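# Hang a power strip on two wall screws by keyhole slots

## Task

Put the power strip's two keyhole slots over the two screws so that it hangs level with no help, with the narrow end of each slot pointing up. Then release it and move the grippers away. It only counts if the strip stays hung once the robot is no longer holding it.

## Robot and tools

Robot: two arms, left_arm and right_arm, each ending in a two-finger gripper. Everything is in one scene frame: origin on the table top midway between the arms, +x out over the table, +z up, left_arm on the +y side. Arm bases: left_arm at (-0.029, +0.265, 0) m, quat_wxyz (+0.997, 0, 0, +0.078); right_arm at (-0.018, -0.247, 0) m, quat_wxyz (+1.000, 0, 0, +0.002). 'Left' and 'right' are arm names only, not image sides. A gripper's fingers point along its own +z axis and close along its own y axis. end_effector_position is the point between the finger pads, just under 1 cm behind the tips.

The row format, used by both moving tools: one flat list of 16 numbers that covers both arms, even if only one arm should move. The first 8 are left_arm: x, y, z, qw, qx, qy, qz, opening. The next 8 are the same for right_arm. x, y, z is an absolute target position for the gripper point, in metres, in the scene frame. qw..qz is an absolute target orientation, w first, in the scene frame. Opening runs from -1 (closed) to +1 (fully open, 0.087 m) and is an absolute setting. To keep an arm still, repeat its exact pose from the result before it began holding still, plus its desired opening. To keep an orientation, resend the same quaternion every time rather than copying the reported one, which drifts. A target more than 0.6 m from that arm's last reported position along any of its gripper axes is refused, and nothing is sent.

execute_actions(actions, pictures): actions holds at most one item. Use an empty list to just read the state; that also returns pictures. An action is {"rows": [...], "steps": n} with 1 to 15 rows and steps from 3 to 15. Each step is 1/30 s, and the last row repeats if steps outnumber rows. A wait is {"steps": n} with n up to 300, counted from the last result, so your reply time is part of it. Pictures come only with an empty list or with pictures: true.

move(target, speed): target is one 16-number row as above. Each gripper follows a straight line toward its pose, and both paths finish together in 0.5 to 10 s. speed is the top path speed in m/s, from 0.002 to 0.5, default 0.25; turning is capped at twice that in rad/s. Openings are sent at the start. The path ignores obstacles and the other arm. A 'move:' line reports the ending (done, off_target, moving, held, fault), any limits that acted (paced = the pose was clipped; held = a check blocked some steps, after which the arm can jump faster), and each gripper's distance from its pose.

wait(seconds): 0 to 10 s, sends nothing new. zoom_image(camera, region): region is [x0, y0, x1, y1] in pixels, at most 504x504.

Control details: on every step the command is clipped to within 70 mm and 16 degrees of the measured pose. If the controller cannot meet both, position wins over orientation. Friction can leave the gripper up to about 31 mm off, and very small commands may do nothing. After an action finishes, an arm continues only to its last clipped pose, so check the result and send the remainder. Each result is taken 3 steps before the action ends, and those 3 steps run during your next reply. A 'Hand target' line shows where each arm is currently being driven. 'pose unreachable' and HELD mean that a clearance check altered or blocked commands. Reported hand positions can be off, more so at long reach.

Gripping: grip_measured is on the same -1..1 scale. To hold something, command about 0.02 below grip_measured; a smaller gap gives a lighter grip. Each finger pad manages about 20 N. Closing fast presses harder.

Joint ranges (rad): waist -2.618..3.054, shoulder 0..3.142, elbow 0..3.142, wrist pitch -1.571..1.571, wrist yaw -1.571..1.571, wrist roll -2.094..2.094.

Things to avoid: objects leaving the table (that is failure), drops, slips, slams, hard pushes, and the arms hitting or pressing each other (that can end the scene). A loose object may get nudged now and then. Holding a load heats the motors. MOTOR HOT appears at 75 °C. At 90 °C the arm stops for 10 s, and at 100 °C the arm goes limp and falls. For the task: line the keyholes up over the screw heads, lower the strip so the narrow parts of the slots rest on the screws, check in the images that it is level, then open the grippers and back away.

Each tool is called after "Emit:" by a JSON object that holds its "fn" and its "kwargs", one argument or row to a line.

## Session

Emit:
{"fn": "execute_actions", "kwargs": {
  "actions": []
}}

Scene clock: 0.00 s of 5050.00 s.
left_arm: end_effector_position=(-0.0727, +0.6351, +0.1224) grip_measured=+0.991 end_effector_quat_wxyz=(+0.070, -0.137, +0.978, +0.142) | right_arm: end_effector_position=(+0.2548, -0.6837, +0.1494) grip_measured=+0.982 end_effector_quat_wxyz=(-0.003, -0.222, +0.957, -0.189)
Joint positions: left_arm=[ 1.478  1.704  1.432 -1.002  0.117  1.338  0.087] | right_arm=[-0.879  2.294  2.322 -1.26   0.173 -1.361  0.087]
Joint velocities: left_arm=[ 0.022  0.002  0.002 -0.051 -0.051  0.081 -0.001] | right_arm=[-0.007  0.022 -0.012  0.066  0.022  0.022 -0.   ]
Motor temperatures (°C, as the motors report them): left_arm=[23 21 20 24 20 22] | right_arm=[23 21 23 22 22 20]
Hand target (left_arm): -0.073, +0.635, +0.122; +0.070, -0.137, +0.978, +0.142
Hand target (right_arm): +0.255, -0.684, +0.149; -0.003, -0.222, +0.957, -0.189

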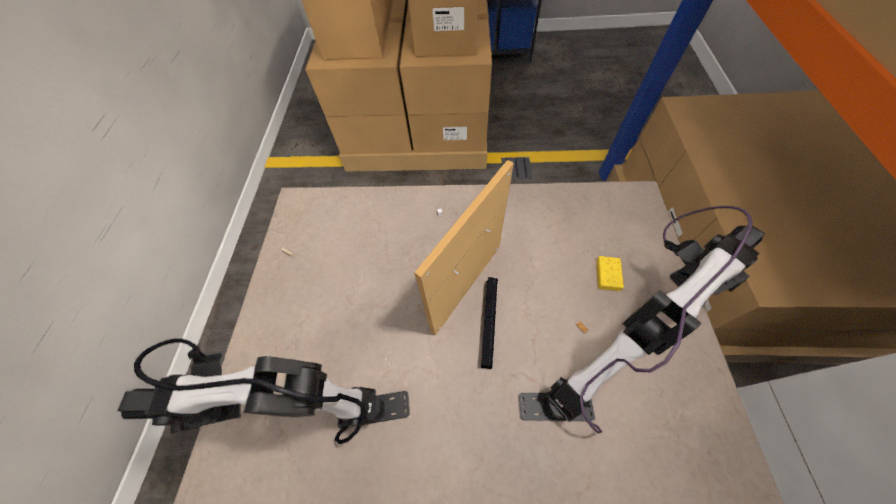

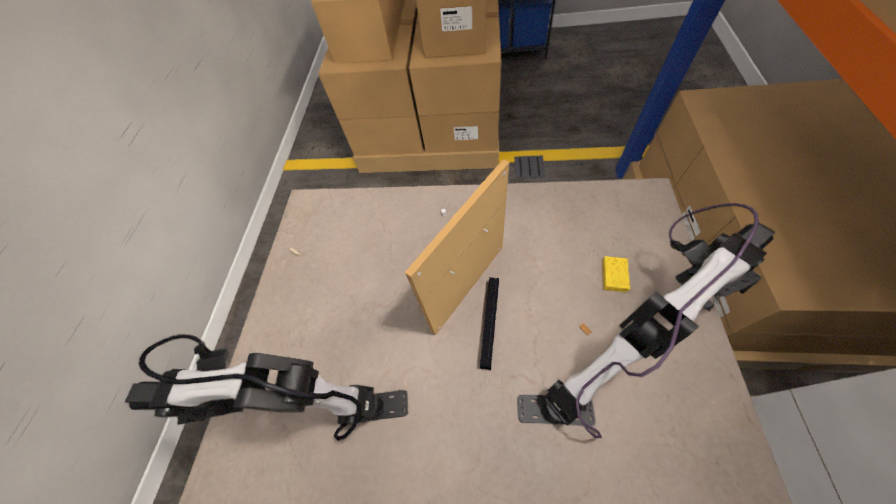

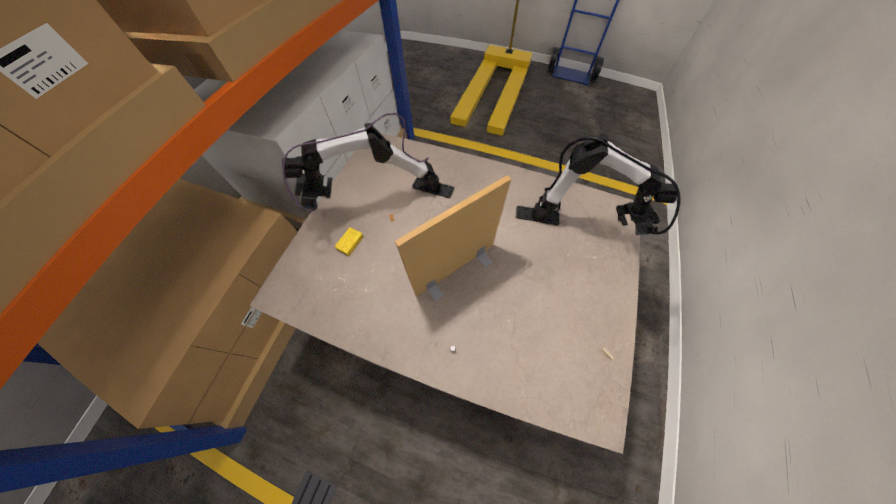

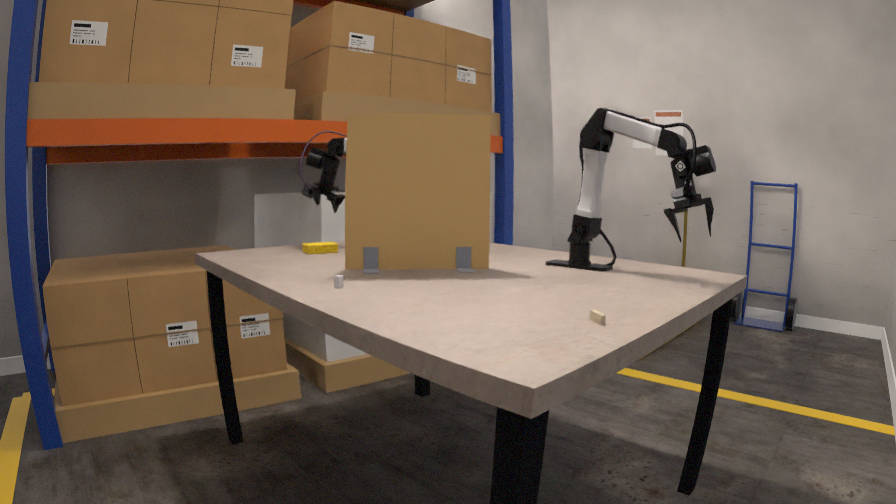

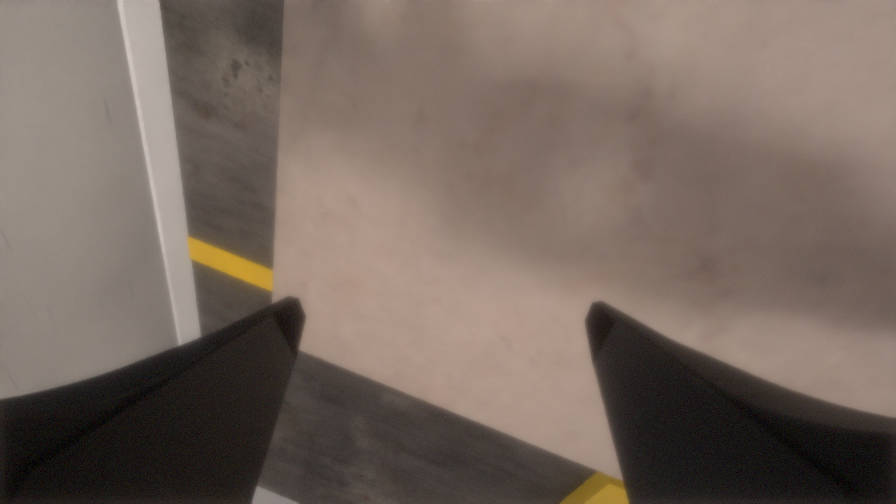

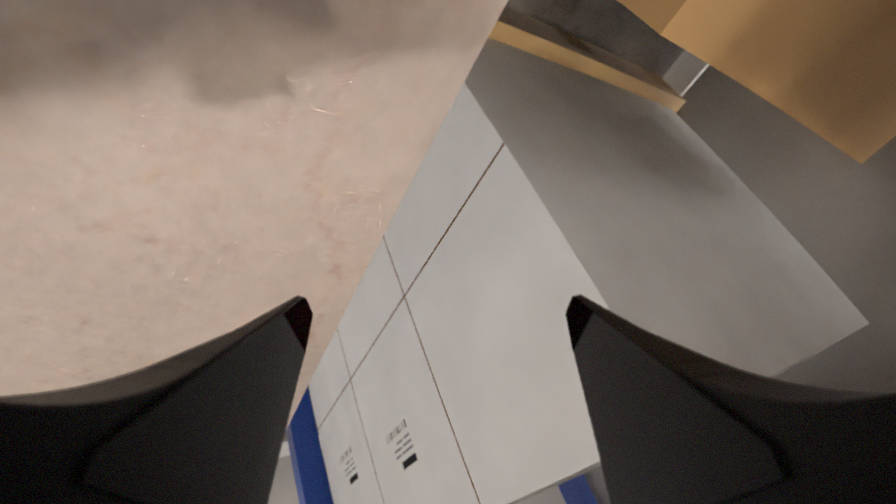

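Emit:
{"fn": "zoom_image", "kwargs": {
  "camera": "cam_head_right",
  "region": [380, 150, 620, 390]
}}

Region (380, 150, 620, 390) of cam_head_right's 896x504 image, scaled by 2.100, with more detail than that image has.

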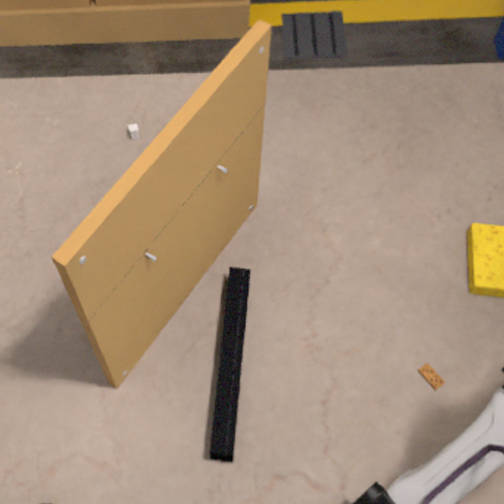

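Emit:
{"fn": "move", "kwargs": {
  "target": [-0.0727,0.6351,0.1224,0.07,-0.137,0.978,0.142,1,0.23,-0.2,0.12,0,0.707,0.707,0,1]
}}

Scene clock: 5.00 s of 5050.00 s.
left_arm: end_effector_position=(-0.0727, +0.6351, +0.1224) grip_measured=+0.991 end_effector_quat_wxyz=(+0.070, -0.137, +0.978, +0.142) | right_arm: end_effector_position=(+0.2291, -0.2034, +0.1184) grip_measured=+0.982 end_effector_quat_wxyz=(-0.002, +0.705, +0.709, -0.005)
Joint positions: left_arm=[ 1.478  1.704  1.432 -1.002  0.117  1.338  0.087] | right_arm=[ 0.009  1.485  1.212 -1.307  0.005  1.577  0.087]
Joint velocities: left_arm=[-0.007  0.007 -0.007 -0.051  0.037  0.022 -0.001] | right_arm=[-0.007 -0.017  0.002 -0.051  0.007  0.11   0.001]
Motor temperatures (°C, as the motors report them): left_arm=[23 22 20 24 20 22] | right_arm=[23 23 23 22 22 20]
Hand target (left_arm): -0.073, +0.635, +0.122; +0.070, -0.137, +0.978, +0.142
Hand target (right_arm): +0.229, -0.200, +0.118; +0.005, +0.705, +0.709, +0.004
Off the commanded pose (left_arm): 0.000 m, 0 deg.
Off the commanded pose (right_arm): 0.004 m, 1 deg.
Kept back: nothing.
move: done

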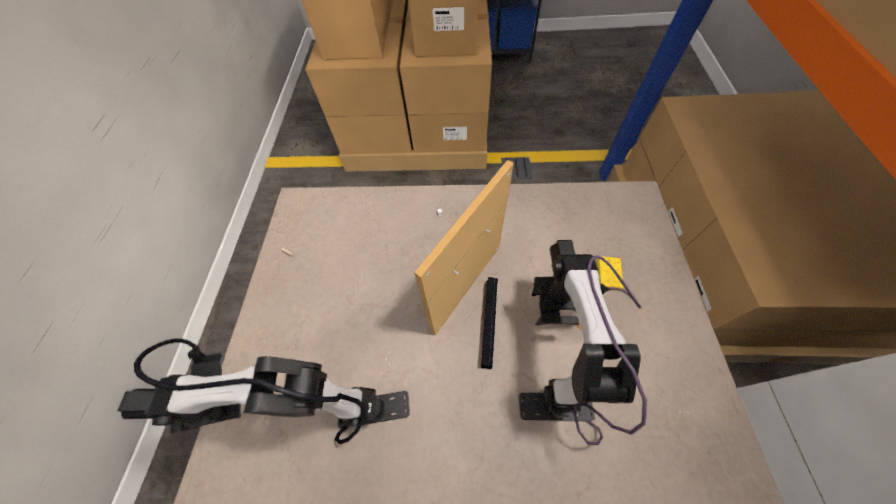

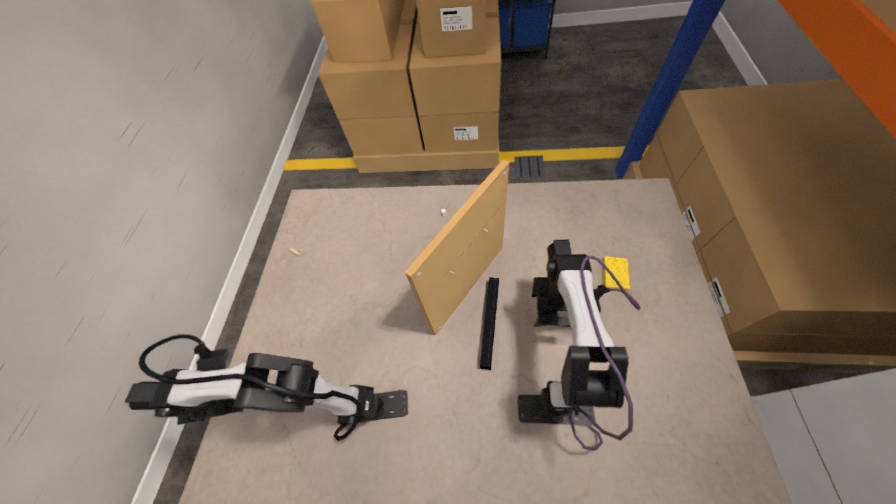

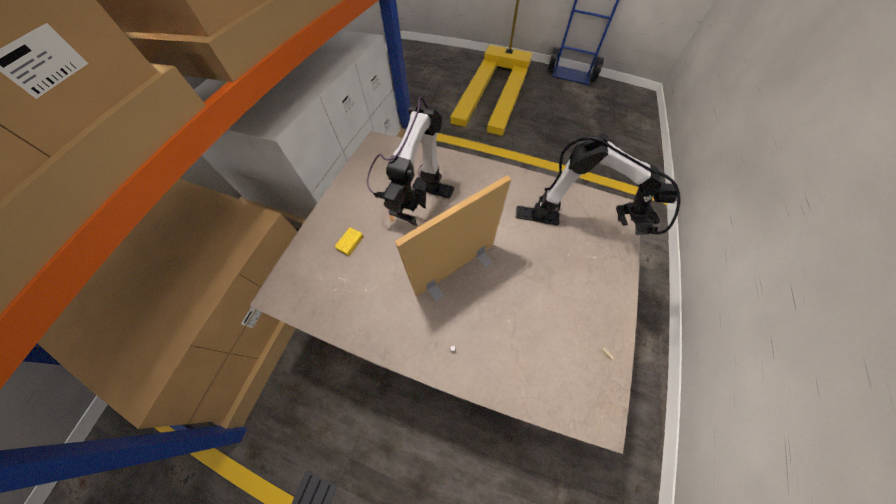

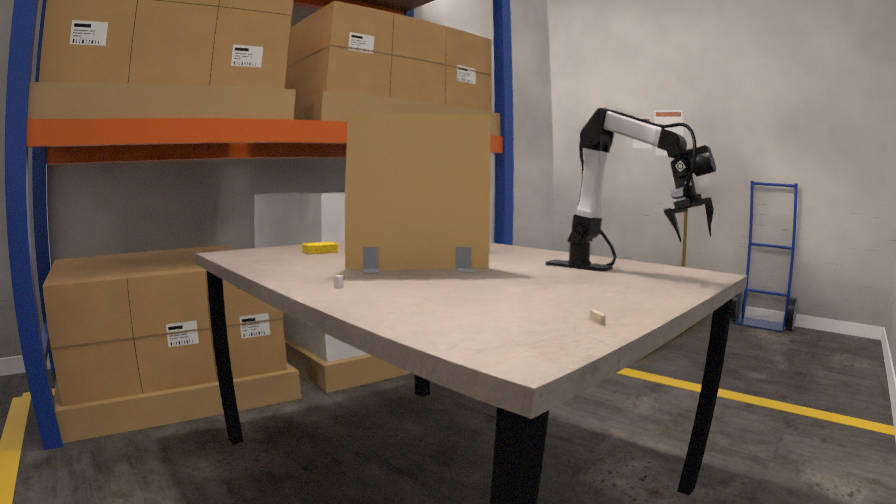

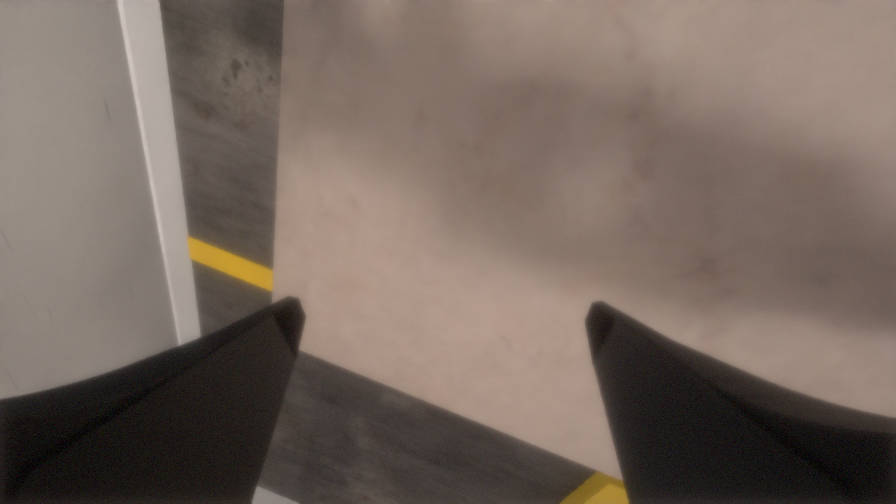

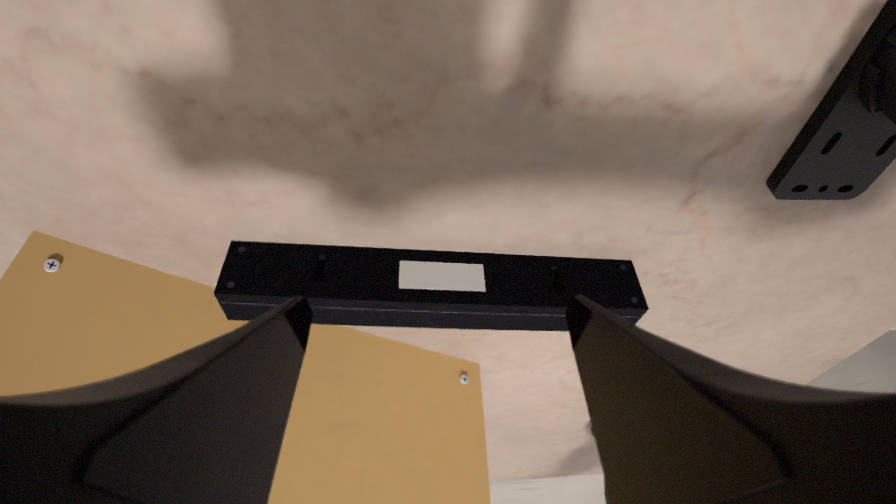

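Emit:
{"fn": "zoom_image", "kwargs": {
  "camera": "cam_right_wrist",
  "region": [200, 220, 660, 340]
}}

Region (200, 220, 660, 340) of cam_right_wrist's 896x504 image, scaled by 1.096, with more detail than that image has; it fills the top 131 rows of this view, and the rest is white.

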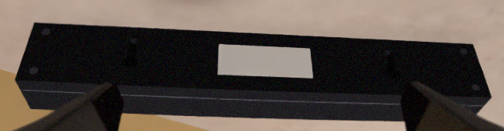

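Emit:
{"fn": "move", "kwargs": {
  "target": [-0.0727,0.6351,0.1224,0.07,-0.137,0.978,0.142,1,0.18,-0.075,0.09,0,0.044,0.999,0,1]
}}

Scene clock: 8.70 s of 5050.00 s.
left_arm: end_effector_position=(-0.0727, +0.6351, +0.1224) grip_measured=+0.991 end_effector_quat_wxyz=(+0.070, -0.137, +0.978, +0.142) | right_arm: end_effector_position=(+0.1713, -0.0824, +0.0882) grip_measured=+0.982 end_effector_quat_wxyz=(-0.007, +0.053, +0.999, -0.009)
Joint positions: left_arm=[ 1.478  1.704  1.432 -1.002  0.117  1.338  0.087] | right_arm=[ 0.608  1.636  1.237 -1.194  0.005  0.718  0.087]
Joint velocities: left_arm=[-0.022  0.017 -0.007 -0.007 -0.081 -0.007 -0.   ] | right_arm=[-0.002  0.007  0.012  0.022 -0.007 -0.022  0.   ]
Motor temperatures (°C, as the motors report them): left_arm=[23 23 21 24 20 22] | right_arm=[23 23 23 22 22 20]
Hand target (left_arm): -0.073, +0.635, +0.122; +0.070, -0.137, +0.978, +0.142
Hand target (right_arm): +0.179, -0.073, +0.090; +0.004, +0.044, +0.999, +0.004
Off the commanded pose (left_arm): 0.000 m, 0 deg.
Off the commanded pose (right_arm): 0.012 m, 2 deg.
Kept back: nothing.
move: off_target (right_arm)

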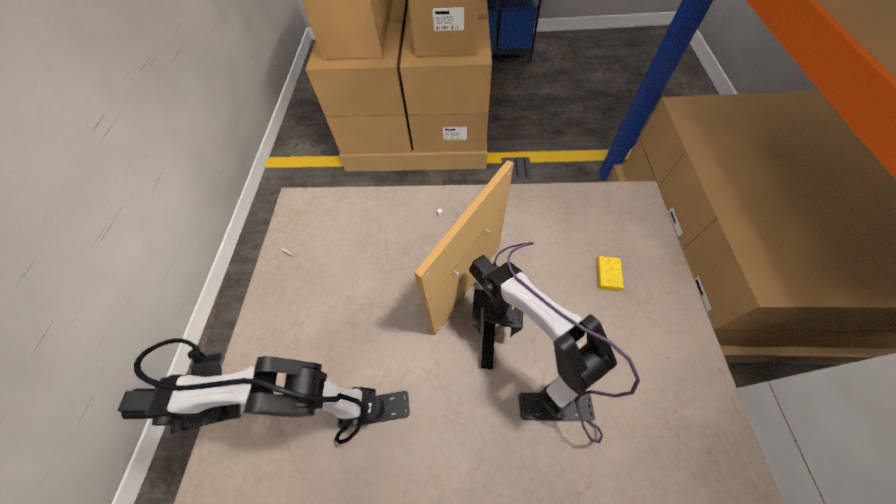

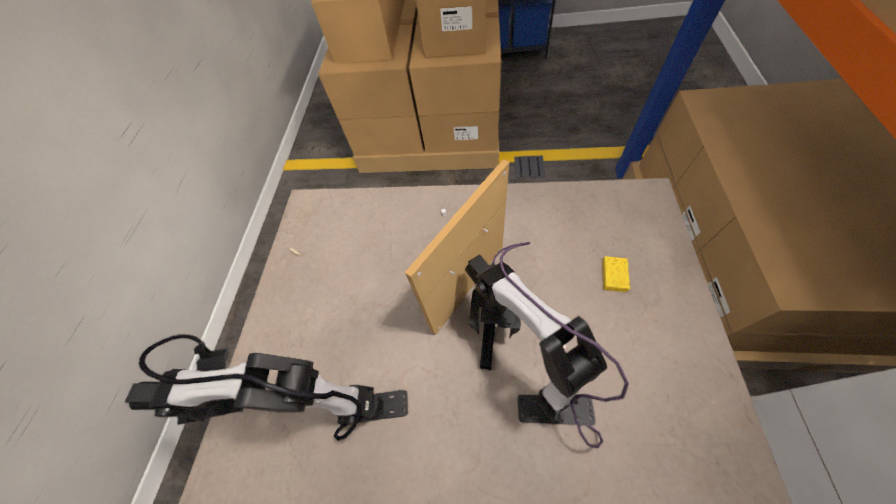

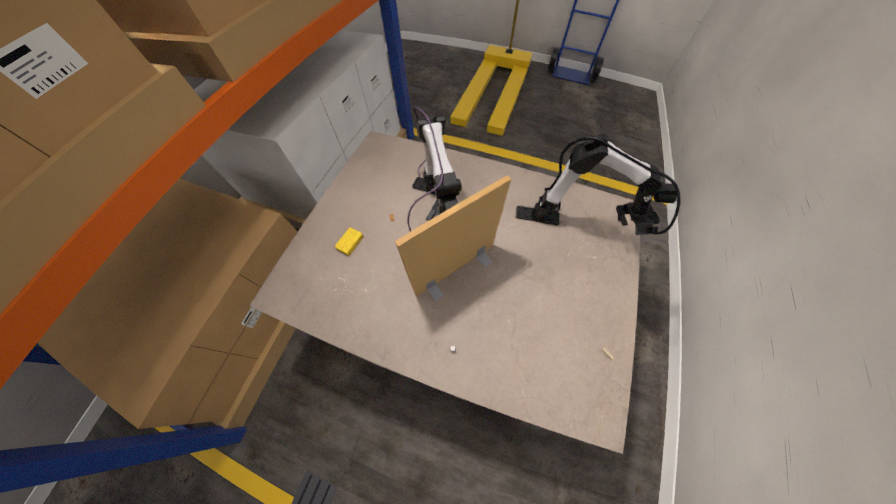

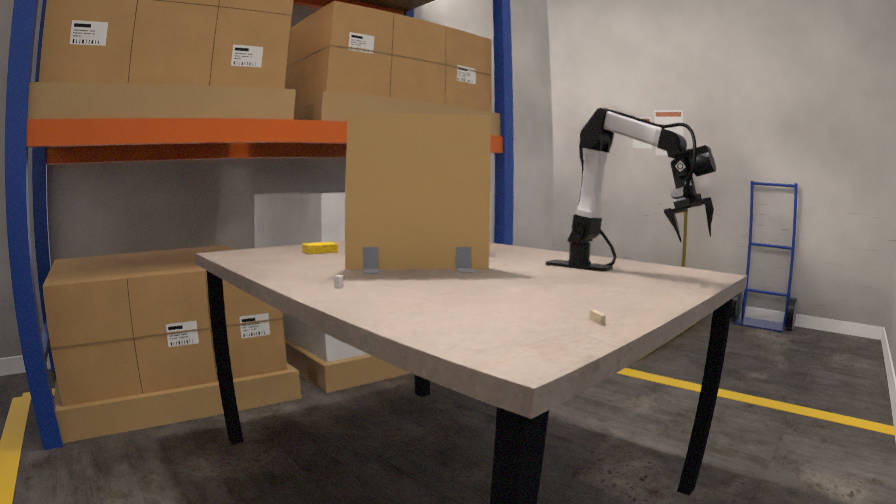

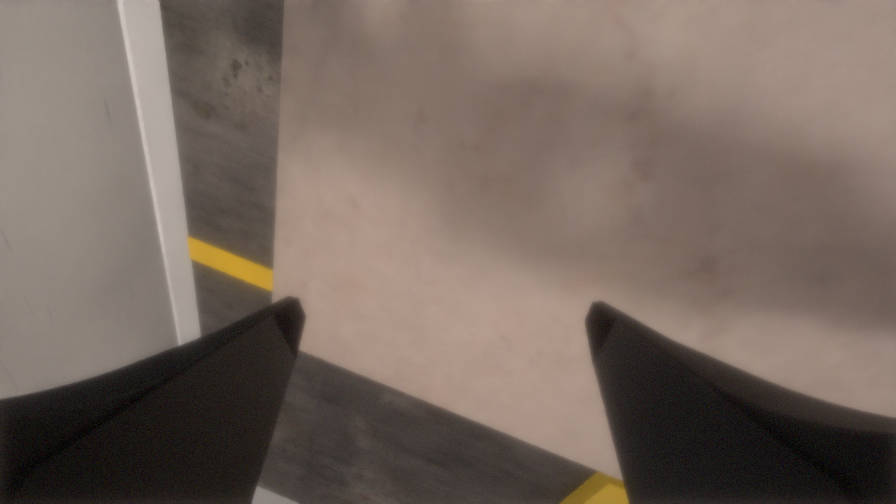

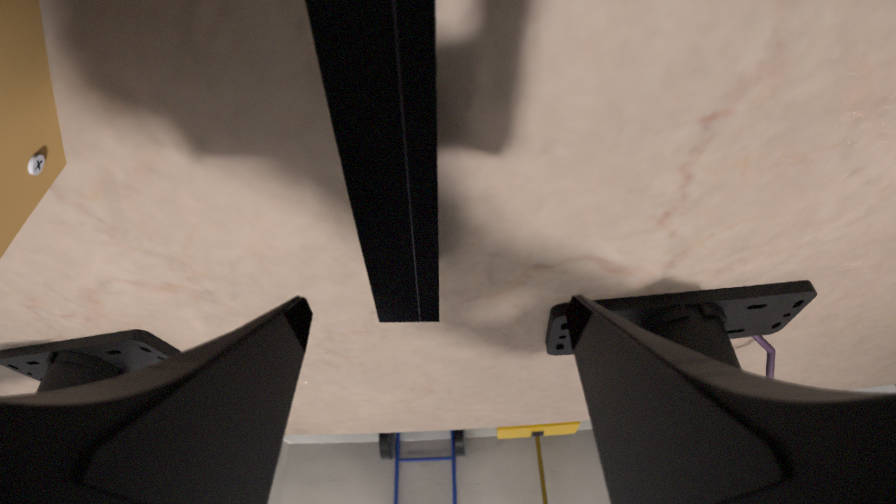

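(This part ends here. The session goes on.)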